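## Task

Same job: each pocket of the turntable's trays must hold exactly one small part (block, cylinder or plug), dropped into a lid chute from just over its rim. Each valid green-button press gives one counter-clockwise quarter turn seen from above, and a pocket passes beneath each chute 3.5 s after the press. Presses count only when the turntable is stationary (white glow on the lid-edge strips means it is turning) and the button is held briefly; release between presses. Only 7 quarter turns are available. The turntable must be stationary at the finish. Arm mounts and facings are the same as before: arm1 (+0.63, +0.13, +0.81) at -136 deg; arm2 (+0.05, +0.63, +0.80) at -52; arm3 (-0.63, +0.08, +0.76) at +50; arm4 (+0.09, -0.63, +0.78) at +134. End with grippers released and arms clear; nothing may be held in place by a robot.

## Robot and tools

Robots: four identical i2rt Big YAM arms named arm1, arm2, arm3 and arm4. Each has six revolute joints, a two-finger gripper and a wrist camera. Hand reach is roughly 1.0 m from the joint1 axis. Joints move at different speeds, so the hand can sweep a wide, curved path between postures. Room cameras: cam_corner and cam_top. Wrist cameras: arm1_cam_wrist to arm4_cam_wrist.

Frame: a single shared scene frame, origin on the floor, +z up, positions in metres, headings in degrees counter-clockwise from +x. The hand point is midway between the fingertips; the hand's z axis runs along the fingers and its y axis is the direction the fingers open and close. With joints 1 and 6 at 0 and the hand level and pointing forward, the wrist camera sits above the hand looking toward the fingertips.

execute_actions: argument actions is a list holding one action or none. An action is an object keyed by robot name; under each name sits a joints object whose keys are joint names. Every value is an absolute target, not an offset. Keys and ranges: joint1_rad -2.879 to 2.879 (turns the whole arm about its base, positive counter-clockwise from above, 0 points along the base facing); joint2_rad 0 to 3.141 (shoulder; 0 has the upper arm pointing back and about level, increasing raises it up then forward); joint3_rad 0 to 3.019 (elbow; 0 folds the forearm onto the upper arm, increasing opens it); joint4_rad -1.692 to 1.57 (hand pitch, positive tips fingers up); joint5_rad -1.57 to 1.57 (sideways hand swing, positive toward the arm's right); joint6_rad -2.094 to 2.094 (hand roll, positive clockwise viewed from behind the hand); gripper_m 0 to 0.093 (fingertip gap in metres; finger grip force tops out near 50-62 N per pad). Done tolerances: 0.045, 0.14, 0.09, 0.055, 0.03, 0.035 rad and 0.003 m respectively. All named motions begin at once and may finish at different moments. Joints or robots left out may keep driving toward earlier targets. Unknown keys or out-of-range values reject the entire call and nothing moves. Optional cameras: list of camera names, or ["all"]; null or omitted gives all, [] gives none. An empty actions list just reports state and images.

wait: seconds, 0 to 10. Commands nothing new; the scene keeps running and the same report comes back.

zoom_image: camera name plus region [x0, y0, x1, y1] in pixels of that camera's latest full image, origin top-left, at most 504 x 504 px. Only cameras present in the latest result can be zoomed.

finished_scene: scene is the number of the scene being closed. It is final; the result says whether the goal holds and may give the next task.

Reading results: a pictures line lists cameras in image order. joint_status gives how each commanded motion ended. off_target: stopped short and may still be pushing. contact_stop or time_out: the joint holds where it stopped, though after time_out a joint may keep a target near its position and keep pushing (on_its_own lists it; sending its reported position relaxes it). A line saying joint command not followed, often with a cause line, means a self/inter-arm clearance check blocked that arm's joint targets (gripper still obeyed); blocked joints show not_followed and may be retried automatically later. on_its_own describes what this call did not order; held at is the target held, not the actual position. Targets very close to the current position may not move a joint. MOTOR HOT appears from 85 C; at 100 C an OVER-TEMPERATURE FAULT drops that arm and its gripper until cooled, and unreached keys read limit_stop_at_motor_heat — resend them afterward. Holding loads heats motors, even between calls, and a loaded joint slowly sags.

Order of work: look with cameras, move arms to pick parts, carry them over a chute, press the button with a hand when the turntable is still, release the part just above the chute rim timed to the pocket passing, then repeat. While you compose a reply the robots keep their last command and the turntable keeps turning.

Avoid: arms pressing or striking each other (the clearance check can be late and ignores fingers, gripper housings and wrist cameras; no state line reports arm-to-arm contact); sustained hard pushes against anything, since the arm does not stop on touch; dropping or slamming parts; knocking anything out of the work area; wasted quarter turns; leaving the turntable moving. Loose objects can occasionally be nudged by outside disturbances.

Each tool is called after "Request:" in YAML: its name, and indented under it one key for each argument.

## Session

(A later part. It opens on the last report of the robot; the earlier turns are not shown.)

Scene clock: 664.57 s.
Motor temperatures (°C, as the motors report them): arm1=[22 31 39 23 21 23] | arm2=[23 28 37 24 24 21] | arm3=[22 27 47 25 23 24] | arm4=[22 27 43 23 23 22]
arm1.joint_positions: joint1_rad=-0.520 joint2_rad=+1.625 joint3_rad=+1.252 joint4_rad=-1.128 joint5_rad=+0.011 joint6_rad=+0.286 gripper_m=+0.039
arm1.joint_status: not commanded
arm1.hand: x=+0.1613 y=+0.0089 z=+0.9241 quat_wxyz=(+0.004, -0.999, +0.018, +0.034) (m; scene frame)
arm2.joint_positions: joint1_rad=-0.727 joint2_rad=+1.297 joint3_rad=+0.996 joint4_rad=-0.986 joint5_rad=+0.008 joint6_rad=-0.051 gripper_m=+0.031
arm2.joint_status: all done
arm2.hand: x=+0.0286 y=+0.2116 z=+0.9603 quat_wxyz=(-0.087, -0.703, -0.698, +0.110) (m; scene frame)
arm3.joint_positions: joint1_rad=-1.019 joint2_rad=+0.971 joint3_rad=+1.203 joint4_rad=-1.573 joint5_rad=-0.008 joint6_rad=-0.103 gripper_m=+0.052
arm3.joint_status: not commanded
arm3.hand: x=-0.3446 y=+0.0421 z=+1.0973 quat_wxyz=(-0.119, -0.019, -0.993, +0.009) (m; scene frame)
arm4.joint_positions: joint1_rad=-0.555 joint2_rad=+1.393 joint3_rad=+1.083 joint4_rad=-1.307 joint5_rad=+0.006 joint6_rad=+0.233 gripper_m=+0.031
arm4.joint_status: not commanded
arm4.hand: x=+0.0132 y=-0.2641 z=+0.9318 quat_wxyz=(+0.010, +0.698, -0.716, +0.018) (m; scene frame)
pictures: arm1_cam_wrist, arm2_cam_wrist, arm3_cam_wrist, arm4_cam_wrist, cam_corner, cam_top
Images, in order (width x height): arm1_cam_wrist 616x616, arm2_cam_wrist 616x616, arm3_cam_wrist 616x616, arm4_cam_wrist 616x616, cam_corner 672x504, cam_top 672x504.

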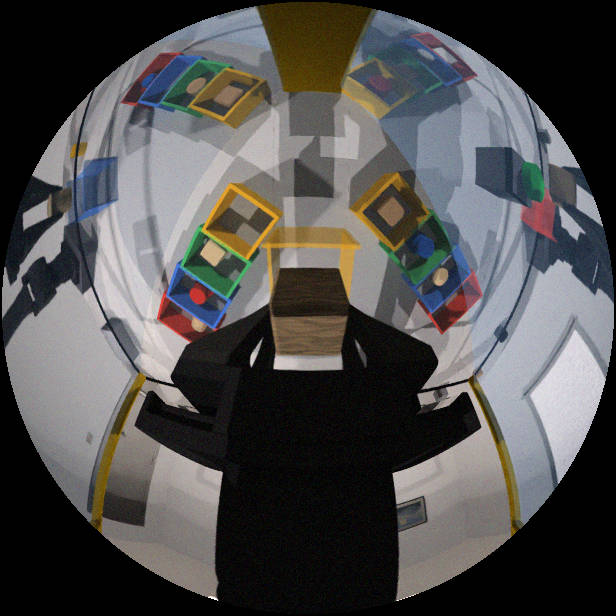

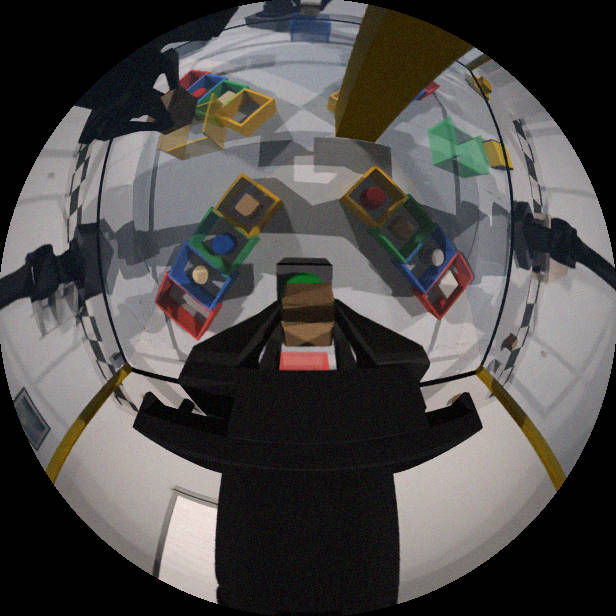

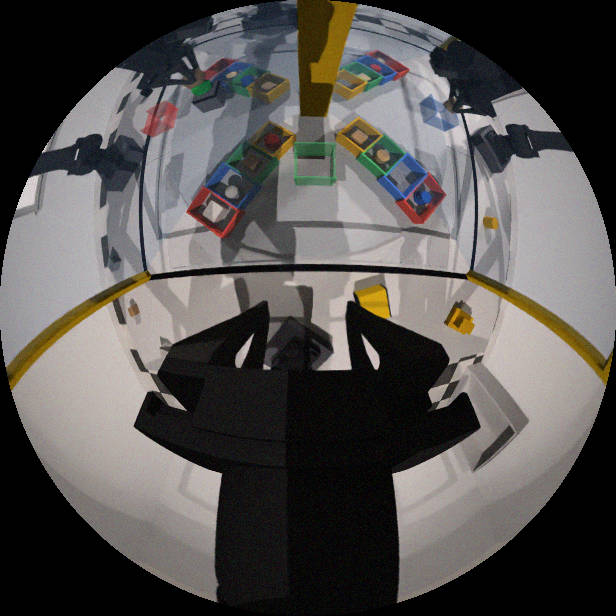

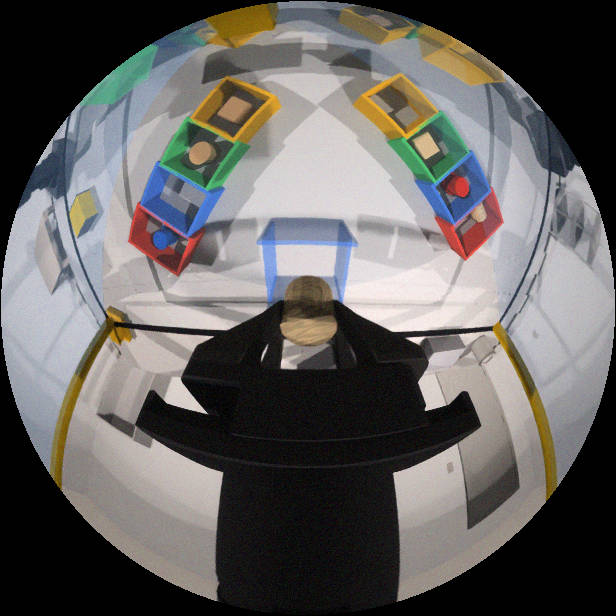

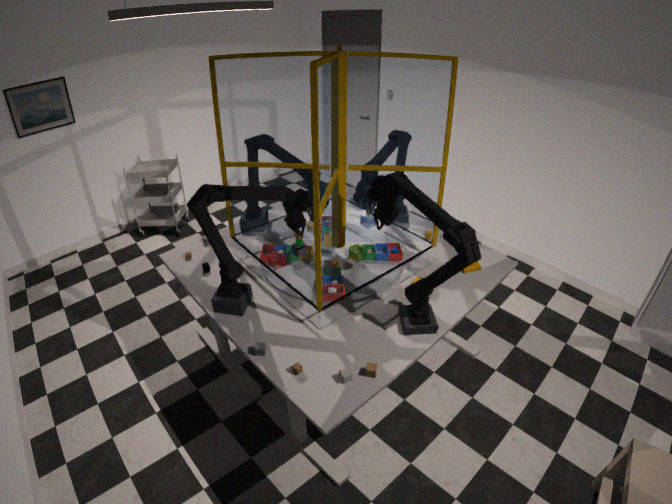

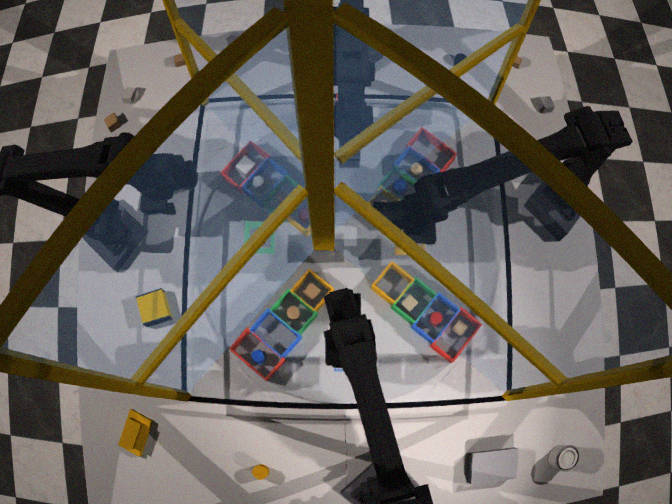

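Request:
execute_actions:
  actions:
    - {"arm2":{"joints":{"joint2_rad":1.441,"joint3_rad":0.986}}}
  cameras: []

Request:
execute_actions:
  actions:
    - {"arm2":{"joints":{"joint2_rad":1.256}}}
  cameras: []

Request:
execute_actions:
  actions:
    - {"arm2":{"joints":{"joint2_rad":1.051,"joint3_rad":0.770,"joint4_rad":-1.232}}}
  cameras: []

Request:
wait:
  seconds: 0.82

Request:
execute_actions:
  actions:
    - {"arm1":{"joints":{"gripper_m":0.06}},"arm2":{"joints":{"gripper_m":0.052}},"arm4":{"joints":{"gripper_m":0.052}}}
  cameras: ["arm1_cam_wrist","arm2_cam_wrist","arm4_cam_wrist","cam_top"]

Scene clock: 672.03 s.
Motor temperatures (°C, as the motors report them): arm1=[22 31 39 23 21 23] | arm2=[23 28 37 24 24 21] | arm3=[22 27 47 25 23 24] | arm4=[22 27 43 23 23 22]
arm1.joint_positions: joint1_rad=-0.520 joint2_rad=+1.625 joint3_rad=+1.252 joint4_rad=-1.128 joint5_rad=+0.011 joint6_rad=+0.286 gripper_m=+0.039
arm1.joint_status: not commanded
arm1.hand: x=+0.1613 y=+0.0089 z=+0.9241 quat_wxyz=(+0.004, -0.999, +0.018, +0.034) (m; scene frame)
arm2.joint_positions: joint1_rad=-0.727 joint2_rad=+1.369 joint3_rad=+1.004 joint4_rad=-0.984 joint5_rad=+0.008 joint6_rad=-0.051 gripper_m=+0.031
arm2.joint_status: all done
arm2.hand: x=+0.0281 y=+0.2068 z=+0.9350 quat_wxyz=(-0.066, -0.705, -0.700, +0.087) (m; scene frame)
arm3.joint_positions: joint1_rad=-1.019 joint2_rad=+0.971 joint3_rad=+1.203 joint4_rad=-1.573 joint5_rad=-0.008 joint6_rad=-0.103 gripper_m=+0.052
arm3.joint_status: not commanded
arm3.hand: x=-0.3446 y=+0.0421 z=+1.0973 quat_wxyz=(-0.119, -0.019, -0.993, +0.009) (m; scene frame)
arm4.joint_positions: joint1_rad=-0.555 joint2_rad=+1.393 joint3_rad=+1.083 joint4_rad=-1.307 joint5_rad=+0.006 joint6_rad=+0.233 gripper_m=+0.031
arm4.joint_status: not commanded
arm4.hand: x=+0.0132 y=-0.2641 z=+0.9318 quat_wxyz=(+0.010, +0.698, -0.716, +0.018) (m; scene frame)
pictures: none
No camera images: the call's "cameras" was empty. Leave "cameras" out to get every camera's image.

Scene clock: 673.00 s.
Motor temperatures (°C, as the motors report them): arm1=[22 31 39 23 21 23] | arm2=[23 28 37 24 24 21] | arm3=[22 27 47 25 23 24] | arm4=[22 27 43 23 23 22]
arm1.joint_positions: joint1_rad=-0.520 joint2_rad=+1.625 joint3_rad=+1.252 joint4_rad=-1.128 joint5_rad=+0.011 joint6_rad=+0.286 gripper_m=+0.039
arm1.joint_status: not commanded
arm1.hand: x=+0.1613 y=+0.0089 z=+0.9241 quat_wxyz=(+0.004, -0.999, +0.018, +0.034) (m; scene frame)
arm2.joint_positions: joint1_rad=-0.727 joint2_rad=+1.267 joint3_rad=+0.983 joint4_rad=-0.982 joint5_rad=+0.008 joint6_rad=-0.051 gripper_m=+0.031
arm2.joint_status: all done
arm2.hand: x=+0.0289 y=+0.2162 z=+0.9667 quat_wxyz=(-0.094, -0.702, -0.697, +0.117) (m; scene frame)
arm3.joint_positions: joint1_rad=-1.019 joint2_rad=+0.971 joint3_rad=+1.203 joint4_rad=-1.573 joint5_rad=-0.008 joint6_rad=-0.103 gripper_m=+0.052
arm3.joint_status: not commanded
arm3.hand: x=-0.3446 y=+0.0421 z=+1.0973 quat_wxyz=(-0.119, -0.019, -0.993, +0.009) (m; scene frame)
arm4.joint_positions: joint1_rad=-0.555 joint2_rad=+1.393 joint3_rad=+1.083 joint4_rad=-1.307 joint5_rad=+0.006 joint6_rad=+0.233 gripper_m=+0.031
arm4.joint_status: not commanded
arm4.hand: x=+0.0132 y=-0.2641 z=+0.9318 quat_wxyz=(+0.010, +0.698, -0.716, +0.018) (m; scene frame)
pictures: none
No camera images: the call's "cameras" was empty. Leave "cameras" out to get every camera's image.

Scene clock: 673.93 s.
Motor temperatures (°C, as the motors report them): arm1=[22 31 39 23 21 23] | arm2=[23 28 37 24 24 21] | arm3=[22 27 47 25 23 24] | arm4=[22 27 43 23 23 22]
arm1.joint_positions: joint1_rad=-0.520 joint2_rad=+1.625 joint3_rad=+1.252 joint4_rad=-1.128 joint5_rad=+0.011 joint6_rad=+0.286 gripper_m=+0.039
arm1.joint_status: not commanded
arm1.hand: x=+0.1613 y=+0.0089 z=+0.9241 quat_wxyz=(+0.004, -0.999, +0.018, +0.034) (m; scene frame)
arm2.joint_positions: joint1_rad=-0.727 joint2_rad=+1.056 joint3_rad=+0.765 joint4_rad=-1.219 joint5_rad=+0.008 joint6_rad=-0.051 gripper_m=+0.031
arm2.joint_status: all done
arm2.hand: x=+0.0367 y=+0.3549 z=+0.9351 quat_wxyz=(-0.012, -0.709, -0.704, +0.027) (m; scene frame)
arm3.joint_positions: joint1_rad=-1.019 joint2_rad=+0.971 joint3_rad=+1.203 joint4_rad=-1.573 joint5_rad=-0.008 joint6_rad=-0.103 gripper_m=+0.052
arm3.joint_status: not commanded
arm3.hand: x=-0.3446 y=+0.0421 z=+1.0973 quat_wxyz=(-0.119, -0.019, -0.993, +0.009) (m; scene frame)
arm4.joint_positions: joint1_rad=-0.555 joint2_rad=+1.393 joint3_rad=+1.083 joint4_rad=-1.307 joint5_rad=+0.006 joint6_rad=+0.233 gripper_m=+0.031
arm4.joint_status: not commanded
arm4.hand: x=+0.0132 y=-0.2641 z=+0.9318 quat_wxyz=(+0.010, +0.698, -0.716, +0.018) (m; scene frame)
pictures: none
No camera images: the call's "cameras" was empty. Leave "cameras" out to get every camera's image.

Scene clock: 674.77 s.
Motor temperatures (°C, as the motors report them): arm1=[22 31 39 23 21 23] | arm2=[23 28 37 24 24 21] | arm3=[22 27 47 25 23 24] | arm4=[22 27 43 23 23 22]
arm1.joint_positions: joint1_rad=-0.520 joint2_rad=+1.625 joint3_rad=+1.252 joint4_rad=-1.128 joint5_rad=+0.011 joint6_rad=+0.286 gripper_m=+0.039
arm1.joint_status: not commanded
arm1.hand: x=+0.1613 y=+0.0089 z=+0.9241 quat_wxyz=(+0.004, -0.999, +0.018, +0.034) (m; scene frame)
arm2.joint_positions: joint1_rad=-0.727 joint2_rad=+1.056 joint3_rad=+0.765 joint4_rad=-1.219 joint5_rad=+0.008 joint6_rad=-0.051 gripper_m=+0.031
arm2.joint_status: all done
arm2.hand: x=+0.0367 y=+0.3549 z=+0.9351 quat_wxyz=(-0.012, -0.709, -0.704, +0.027) (m; scene frame)
arm3.joint_positions: joint1_rad=-1.019 joint2_rad=+0.971 joint3_rad=+1.203 joint4_rad=-1.573 joint5_rad=-0.008 joint6_rad=-0.103 gripper_m=+0.052
arm3.joint_status: not commanded
arm3.hand: x=-0.3446 y=+0.0421 z=+1.0973 quat_wxyz=(-0.119, -0.019, -0.993, +0.009) (m; scene frame)
arm4.joint_positions: joint1_rad=-0.555 joint2_rad=+1.393 joint3_rad=+1.083 joint4_rad=-1.307 joint5_rad=+0.006 joint6_rad=+0.233 gripper_m=+0.031
arm4.joint_status: not commanded
arm4.hand: x=+0.0132 y=-0.2641 z=+0.9318 quat_wxyz=(+0.010, +0.698, -0.716, +0.018) (m; scene frame)
wait: 0.83 s; at rest by 0.27 s
pictures: arm1_cam_wrist, arm2_cam_wrist, arm3_cam_wrist, arm4_cam_wrist, cam_corner, cam_top
Images, in order (width x height): arm1_cam_wrist 616x616, arm2_cam_wrist 616x616, arm3_cam_wrist 616x616, arm4_cam_wrist 616x616, cam_corner 672x504, cam_top 672x504.

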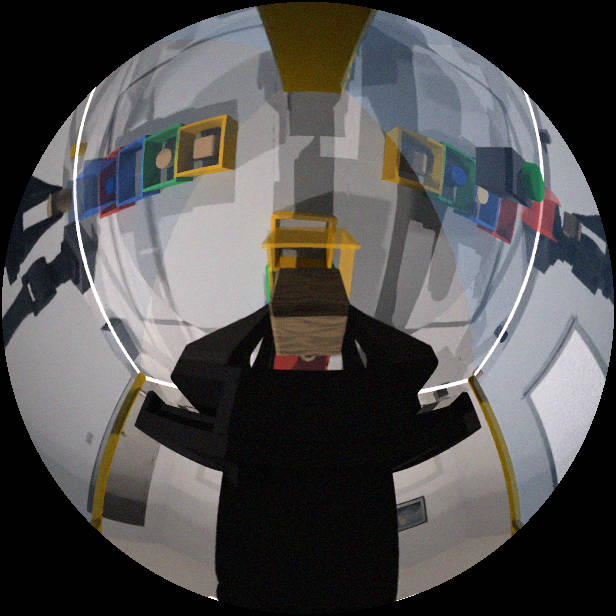

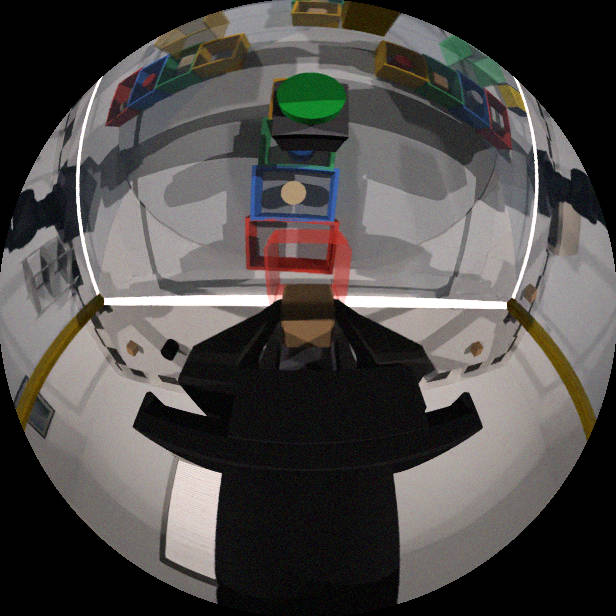

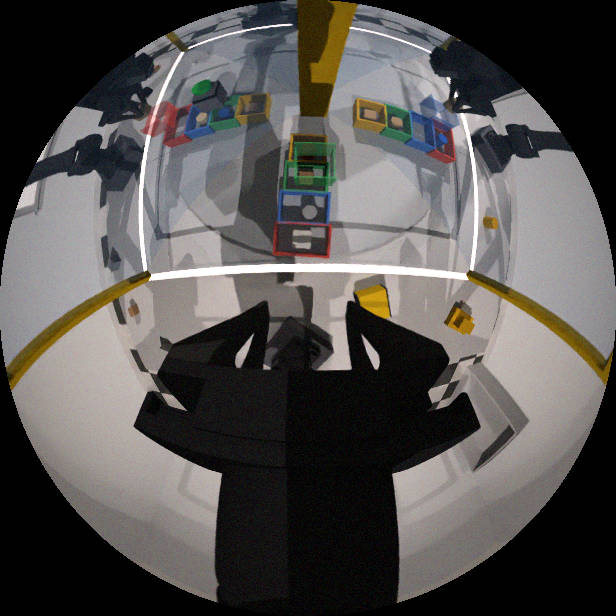

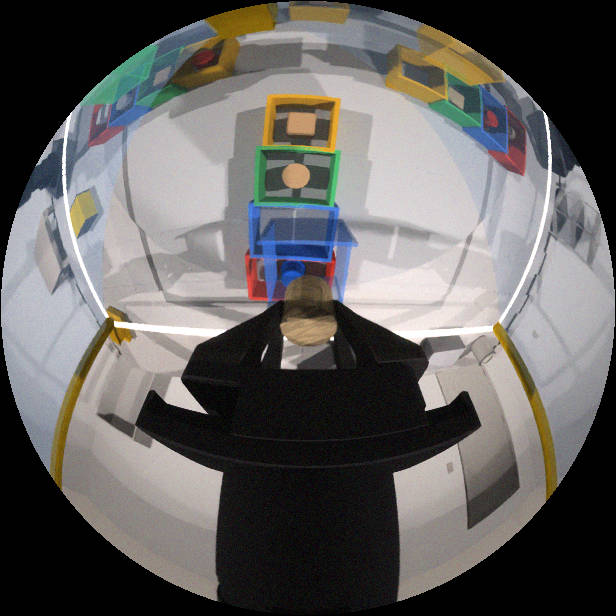

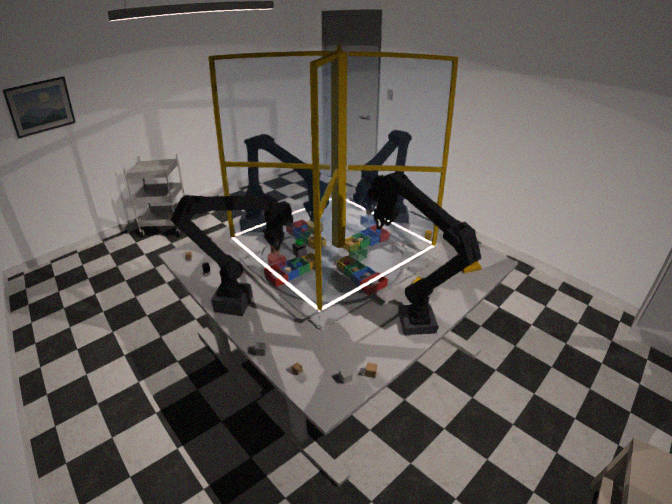

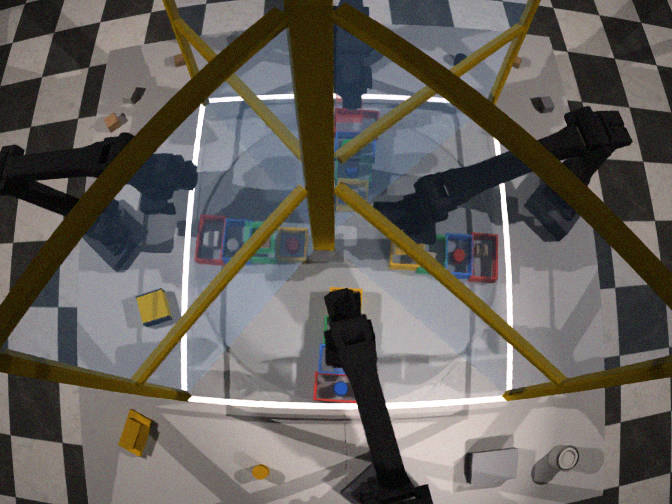

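Scene clock: 675.30 s.
Motor temperatures (°C, as the motors report them): arm1=[22 31 39 23 21 23] | arm2=[23 28 37 24 24 21] | arm3=[22 27 47 25 23 24] | arm4=[22 27 43 23 23 22]
arm1.joint_positions: joint1_rad=-0.520 joint2_rad=+1.625 joint3_rad=+1.252 joint4_rad=-1.128 joint5_rad=+0.011 joint6_rad=+0.286 gripper_m=+0.060
arm1.joint_status: all done
arm1.hand: x=+0.1613 y=+0.0089 z=+0.9241 quat_wxyz=(+0.004, -0.999, +0.018, +0.034) (m; scene frame)
arm2.joint_positions: joint1_rad=-0.727 joint2_rad=+1.056 joint3_rad=+0.765 joint4_rad=-1.219 joint5_rad=+0.008 joint6_rad=-0.051 gripper_m=+0.052
arm2.joint_status: all done
arm2.hand: x=+0.0367 y=+0.3549 z=+0.9351 quat_wxyz=(-0.012, -0.709, -0.704, +0.027) (m; scene frame)
arm3.joint_positions: joint1_rad=-1.019 joint2_rad=+0.971 joint3_rad=+1.203 joint4_rad=-1.573 joint5_rad=-0.008 joint6_rad=-0.103 gripper_m=+0.052
arm3.joint_status: not commanded
arm3.hand: x=-0.3446 y=+0.0421 z=+1.0973 quat_wxyz=(-0.119, -0.019, -0.993, +0.009) (m; scene frame)
arm4.joint_positions: joint1_rad=-0.555 joint2_rad=+1.393 joint3_rad=+1.083 joint4_rad=-1.307 joint5_rad=+0.006 joint6_rad=+0.233 gripper_m=+0.052
arm4.joint_status: all done
arm4.hand: x=+0.0132 y=-0.2641 z=+0.9318 quat_wxyz=(+0.010, +0.698, -0.716, +0.018) (m; scene frame)
pictures: arm1_cam_wrist, arm2_cam_wrist, arm4_cam_wrist, cam_top
Images, in order (width x height): arm1_cam_wrist 616x616, arm2_cam_wrist 616x616, arm4_cam_wrist 616x616, cam_top 672x504.

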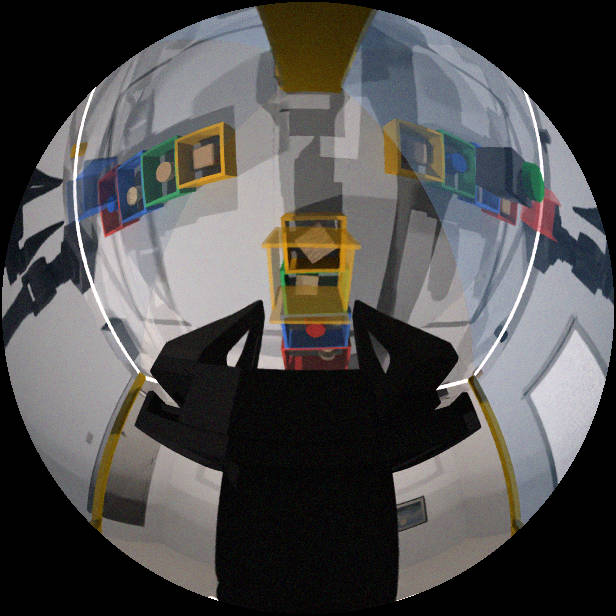

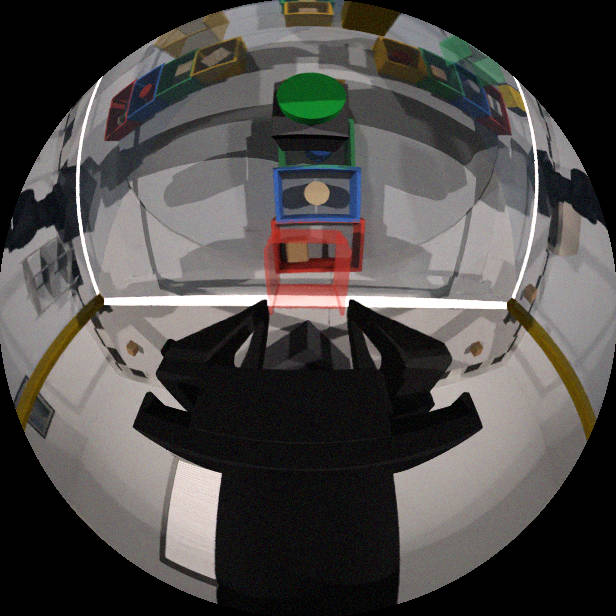

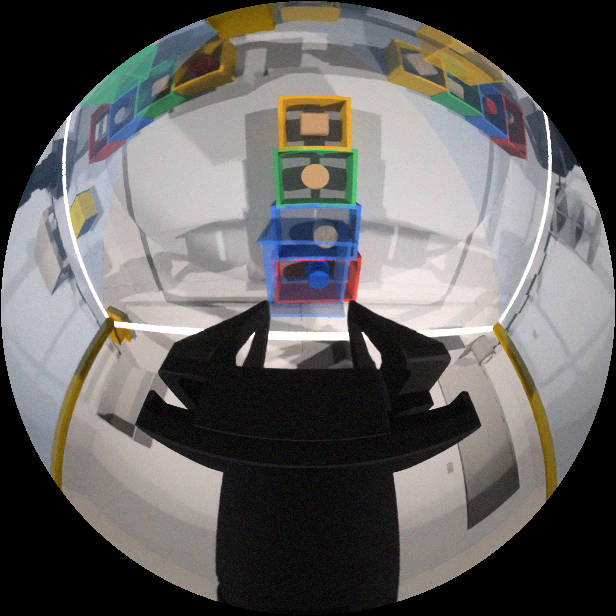

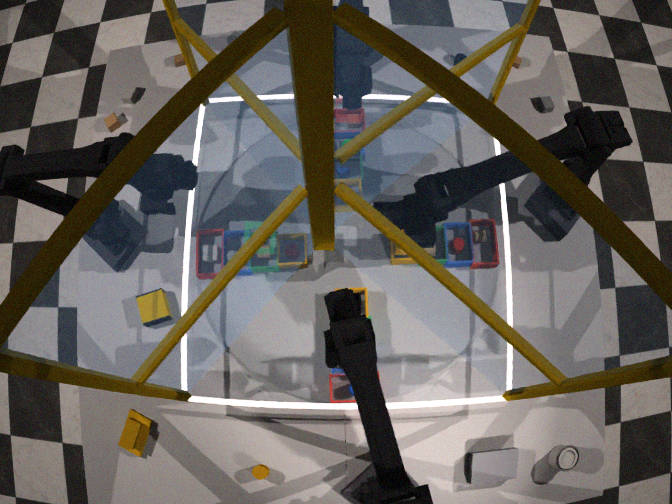

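All three parts appear to have landed in their pockets. Now I'll retract the arms.

Request:
execute_actions:
  actions:
    - {"arm1":{"joints":{"joint2_rad":1.18,"joint4_rad":-1.55}},"arm2":{"joints":{"joint2_rad":0.72,"joint4_rad":-1.52}},"arm4":{"joints":{"joint2_rad":0.88,"joint4_rad":-1.62}}}

Scene clock: 679.10 s.
Motor temperatures (°C, as the motors report them): arm1=[22 31 39 23 21 23] | arm2=[23 28 37 24 24 21] | arm3=[22 27 47 25 23 24] | arm4=[22 27 43 23 23 22]
arm1.joint_positions: joint1_rad=-0.520 joint2_rad=+1.175 joint3_rad=+1.252 joint4_rad=-1.542 joint5_rad=+0.011 joint6_rad=+0.287 gripper_m=+0.060
arm1.joint_status: all done
arm1.hand: x=+0.2944 y=+0.0403 z=+1.0956 quat_wxyz=(-0.001, -0.998, +0.018, +0.052) (m; scene frame)
arm2.joint_positions: joint1_rad=-0.727 joint2_rad=+0.715 joint3_rad=+0.765 joint4_rad=-1.507 joint5_rad=+0.008 joint6_rad=-0.051 gripper_m=+0.052
arm2.joint_status: all done
arm2.hand: x=+0.0423 y=+0.4399 z=+1.0016 quat_wxyz=(-0.030, -0.709, -0.703, +0.046) (m; scene frame)
arm3.joint_positions: joint1_rad=-1.019 joint2_rad=+0.971 joint3_rad=+1.203 joint4_rad=-1.573 joint5_rad=-0.008 joint6_rad=-0.103 gripper_m=+0.052
arm3.joint_status: not commanded
arm3.hand: x=-0.3446 y=+0.0421 z=+1.0973 quat_wxyz=(-0.119, -0.019, -0.993, +0.009) (m; scene frame)
arm4.joint_positions: joint1_rad=-0.555 joint2_rad=+0.869 joint3_rad=+1.083 joint4_rad=-1.615 joint5_rad=+0.006 joint6_rad=+0.233 gripper_m=+0.052
arm4.joint_status: all done
arm4.hand: x=+0.0406 y=-0.3919 z=+1.0806 quat_wxyz=(-0.048, +0.695, -0.714, -0.073) (m; scene frame)
pictures: arm1_cam_wrist, arm2_cam_wrist, arm3_cam_wrist, arm4_cam_wrist, cam_corner, cam_top
Images, in order (width x height): arm1_cam_wrist 616x616, arm2_cam_wrist 616x616, arm3_cam_wrist 616x616, arm4_cam_wrist 616x616, cam_corner 672x504, cam_top 672x504.

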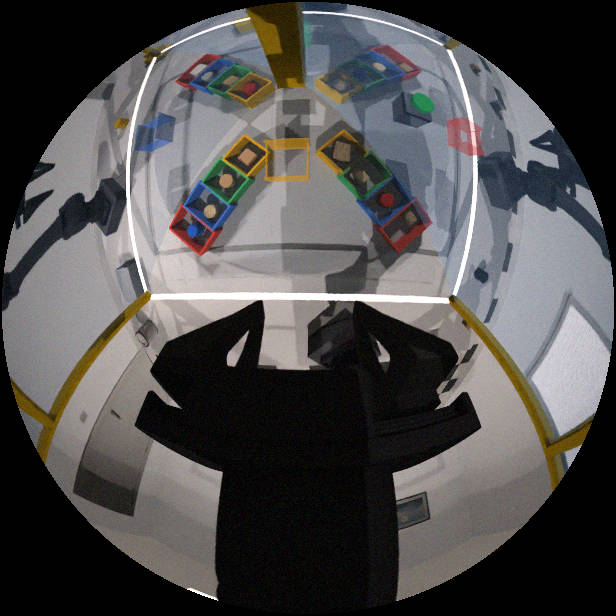

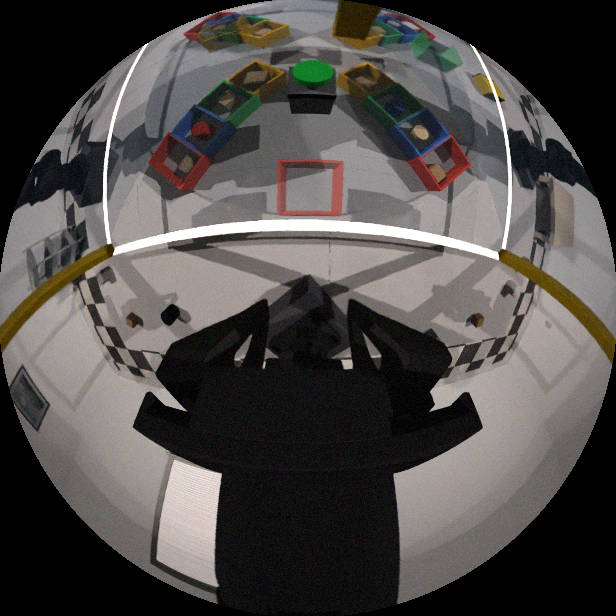

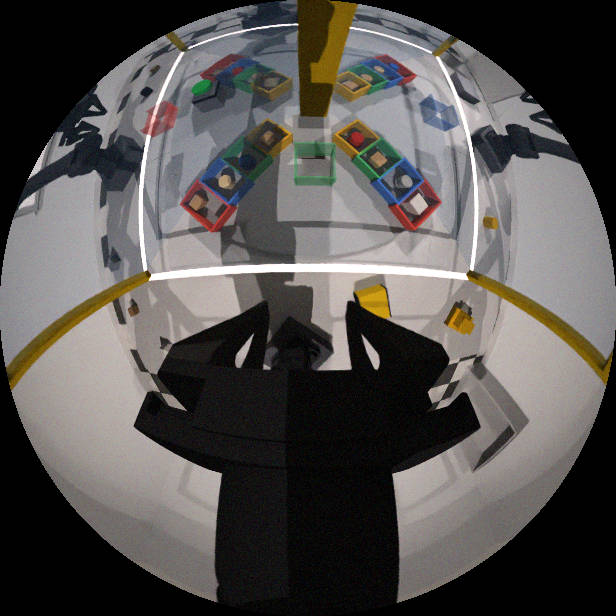

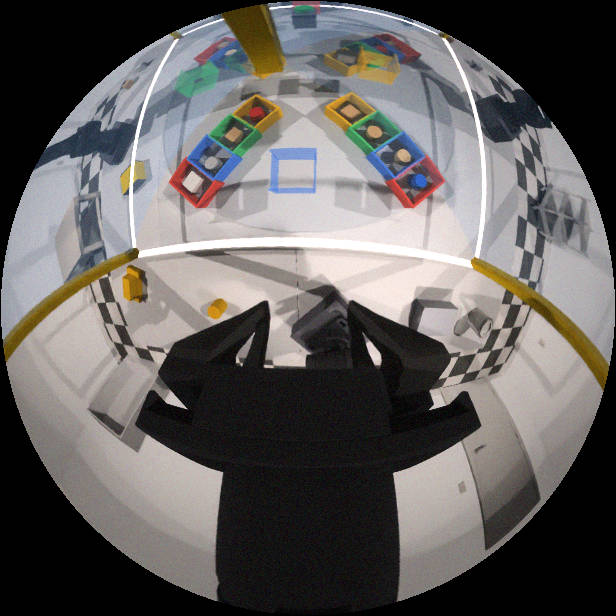

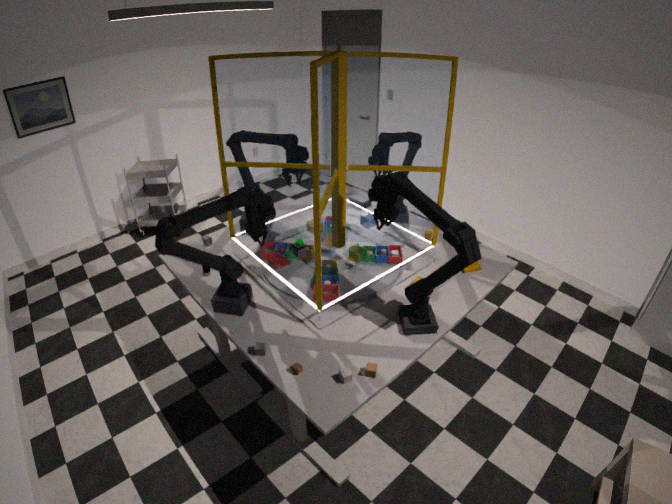

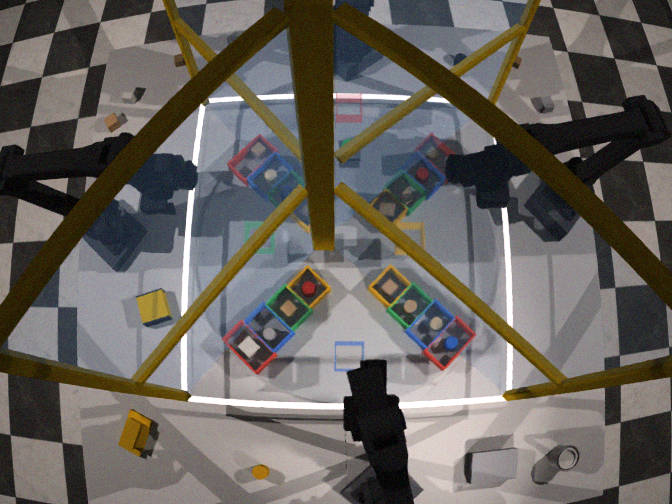

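Request:
zoom_image:
  camera: "arm1_cam_wrist"
  region: [150, 110, 450, 270]

Request:
zoom_image:
  camera: "arm3_cam_wrist"
  region: [165, 100, 455, 245]

Region (150, 110, 450, 270) of arm1_cam_wrist's 616x616 image, scaled by 1.680, with more detail than that image has; it fills the top 269 rows of this view, and the rest is white.

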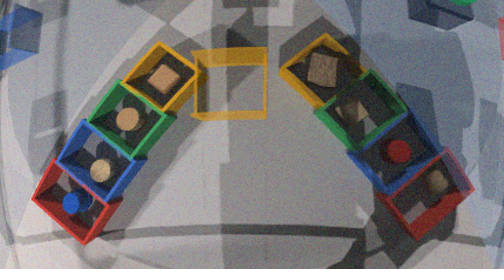

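Region (165, 100, 455, 245) of arm3_cam_wrist's 616x616 image, scaled by 1.738, with more detail than that image has.

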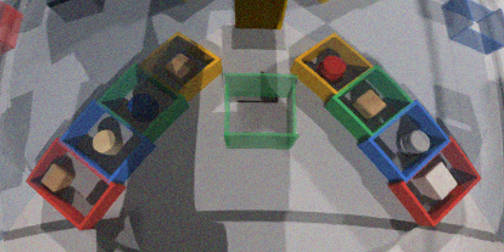

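All 16 pockets hold one part each. I still need to confirm that the table has stopped.

Request:
execute_actions:
  actions: []
  cameras: ["arm1_cam_wrist","arm3_cam_wrist","cam_top","cam_corner"]

Scene clock: 687.20 s.
Motor temperatures (°C, as the motors report them): arm1=[22 30 39 23 21 23] | arm2=[23 27 38 24 24 21] | arm3=[22 27 47 25 23 24] | arm4=[22 27 43 23 23 22]
arm1.joint_positions: joint1_rad=-0.520 joint2_rad=+1.175 joint3_rad=+1.252 joint4_rad=-1.542 joint5_rad=+0.011 joint6_rad=+0.287 gripper_m=+0.060
arm1.joint_status: all done
arm1.hand: x=+0.2944 y=+0.0403 z=+1.0956 quat_wxyz=(-0.001, -0.998, +0.018, +0.052) (m; scene frame)
arm2.joint_positions: joint1_rad=-0.727 joint2_rad=+0.715 joint3_rad=+0.765 joint4_rad=-1.507 joint5_rad=+0.008 joint6_rad=-0.051 gripper_m=+0.052
arm2.joint_status: all done
arm2.hand: x=+0.0423 y=+0.4399 z=+1.0016 quat_wxyz=(-0.030, -0.709, -0.703, +0.046) (m; scene frame)
arm3.joint_positions: joint1_rad=-1.019 joint2_rad=+0.971 joint3_rad=+1.203 joint4_rad=-1.573 joint5_rad=-0.008 joint6_rad=-0.103 gripper_m=+0.052
arm3.joint_status: not commanded
arm3.hand: x=-0.3446 y=+0.0421 z=+1.0973 quat_wxyz=(-0.119, -0.019, -0.993, +0.009) (m; scene frame)
arm4.joint_positions: joint1_rad=-0.555 joint2_rad=+0.869 joint3_rad=+1.083 joint4_rad=-1.615 joint5_rad=+0.006 joint6_rad=+0.233 gripper_m=+0.052
arm4.joint_status: all done
arm4.hand: x=+0.0406 y=-0.3919 z=+1.0806 quat_wxyz=(-0.048, +0.695, -0.714, -0.073) (m; scene frame)
pictures: arm1_cam_wrist, arm3_cam_wrist, cam_corner, cam_top
Images, in order (width x height): arm1_cam_wrist 616x616, arm3_cam_wrist 616x616, cam_corner 672x504, cam_top 672x504.

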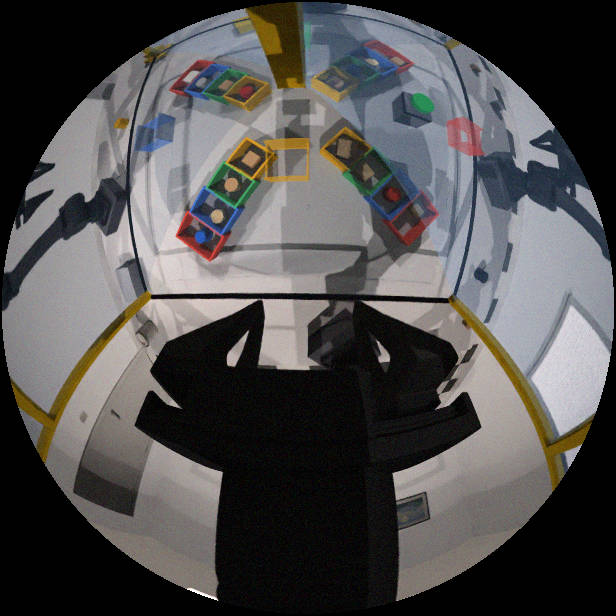

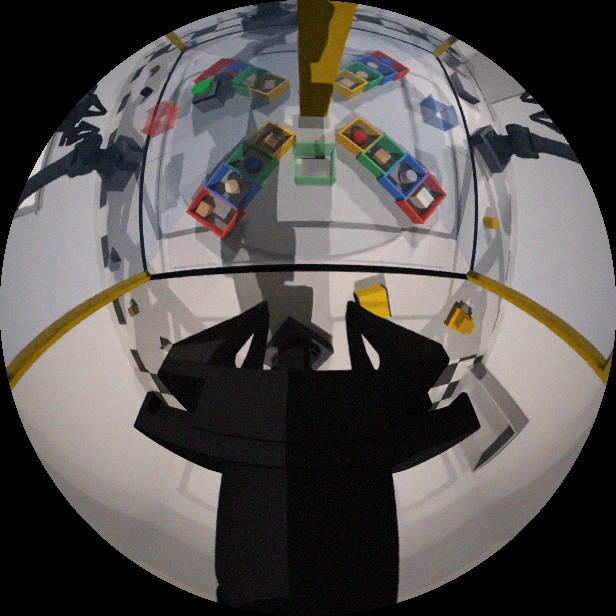

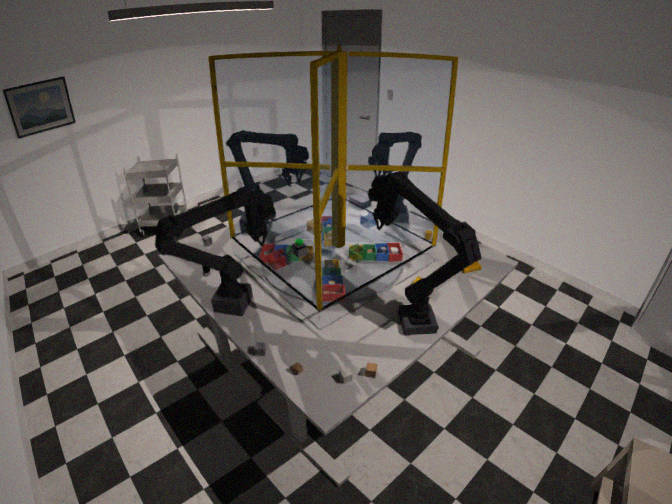

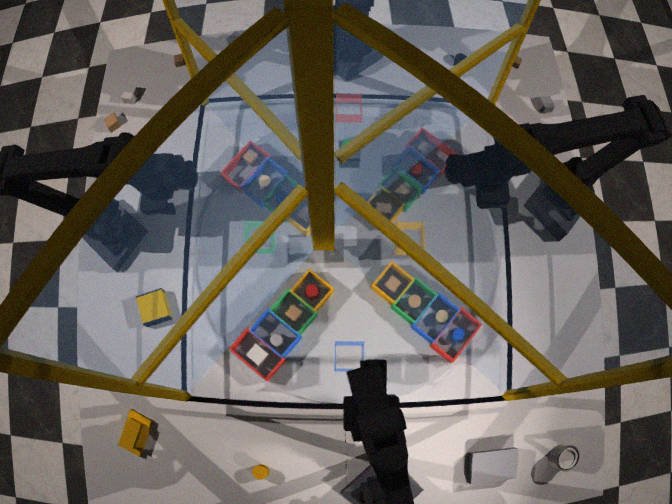

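The strips are dark, so the table has stopped. All pockets are filled and the arms are clear.

Request:
finished_scene:
  scene: 2

The scene is finished: the task was done.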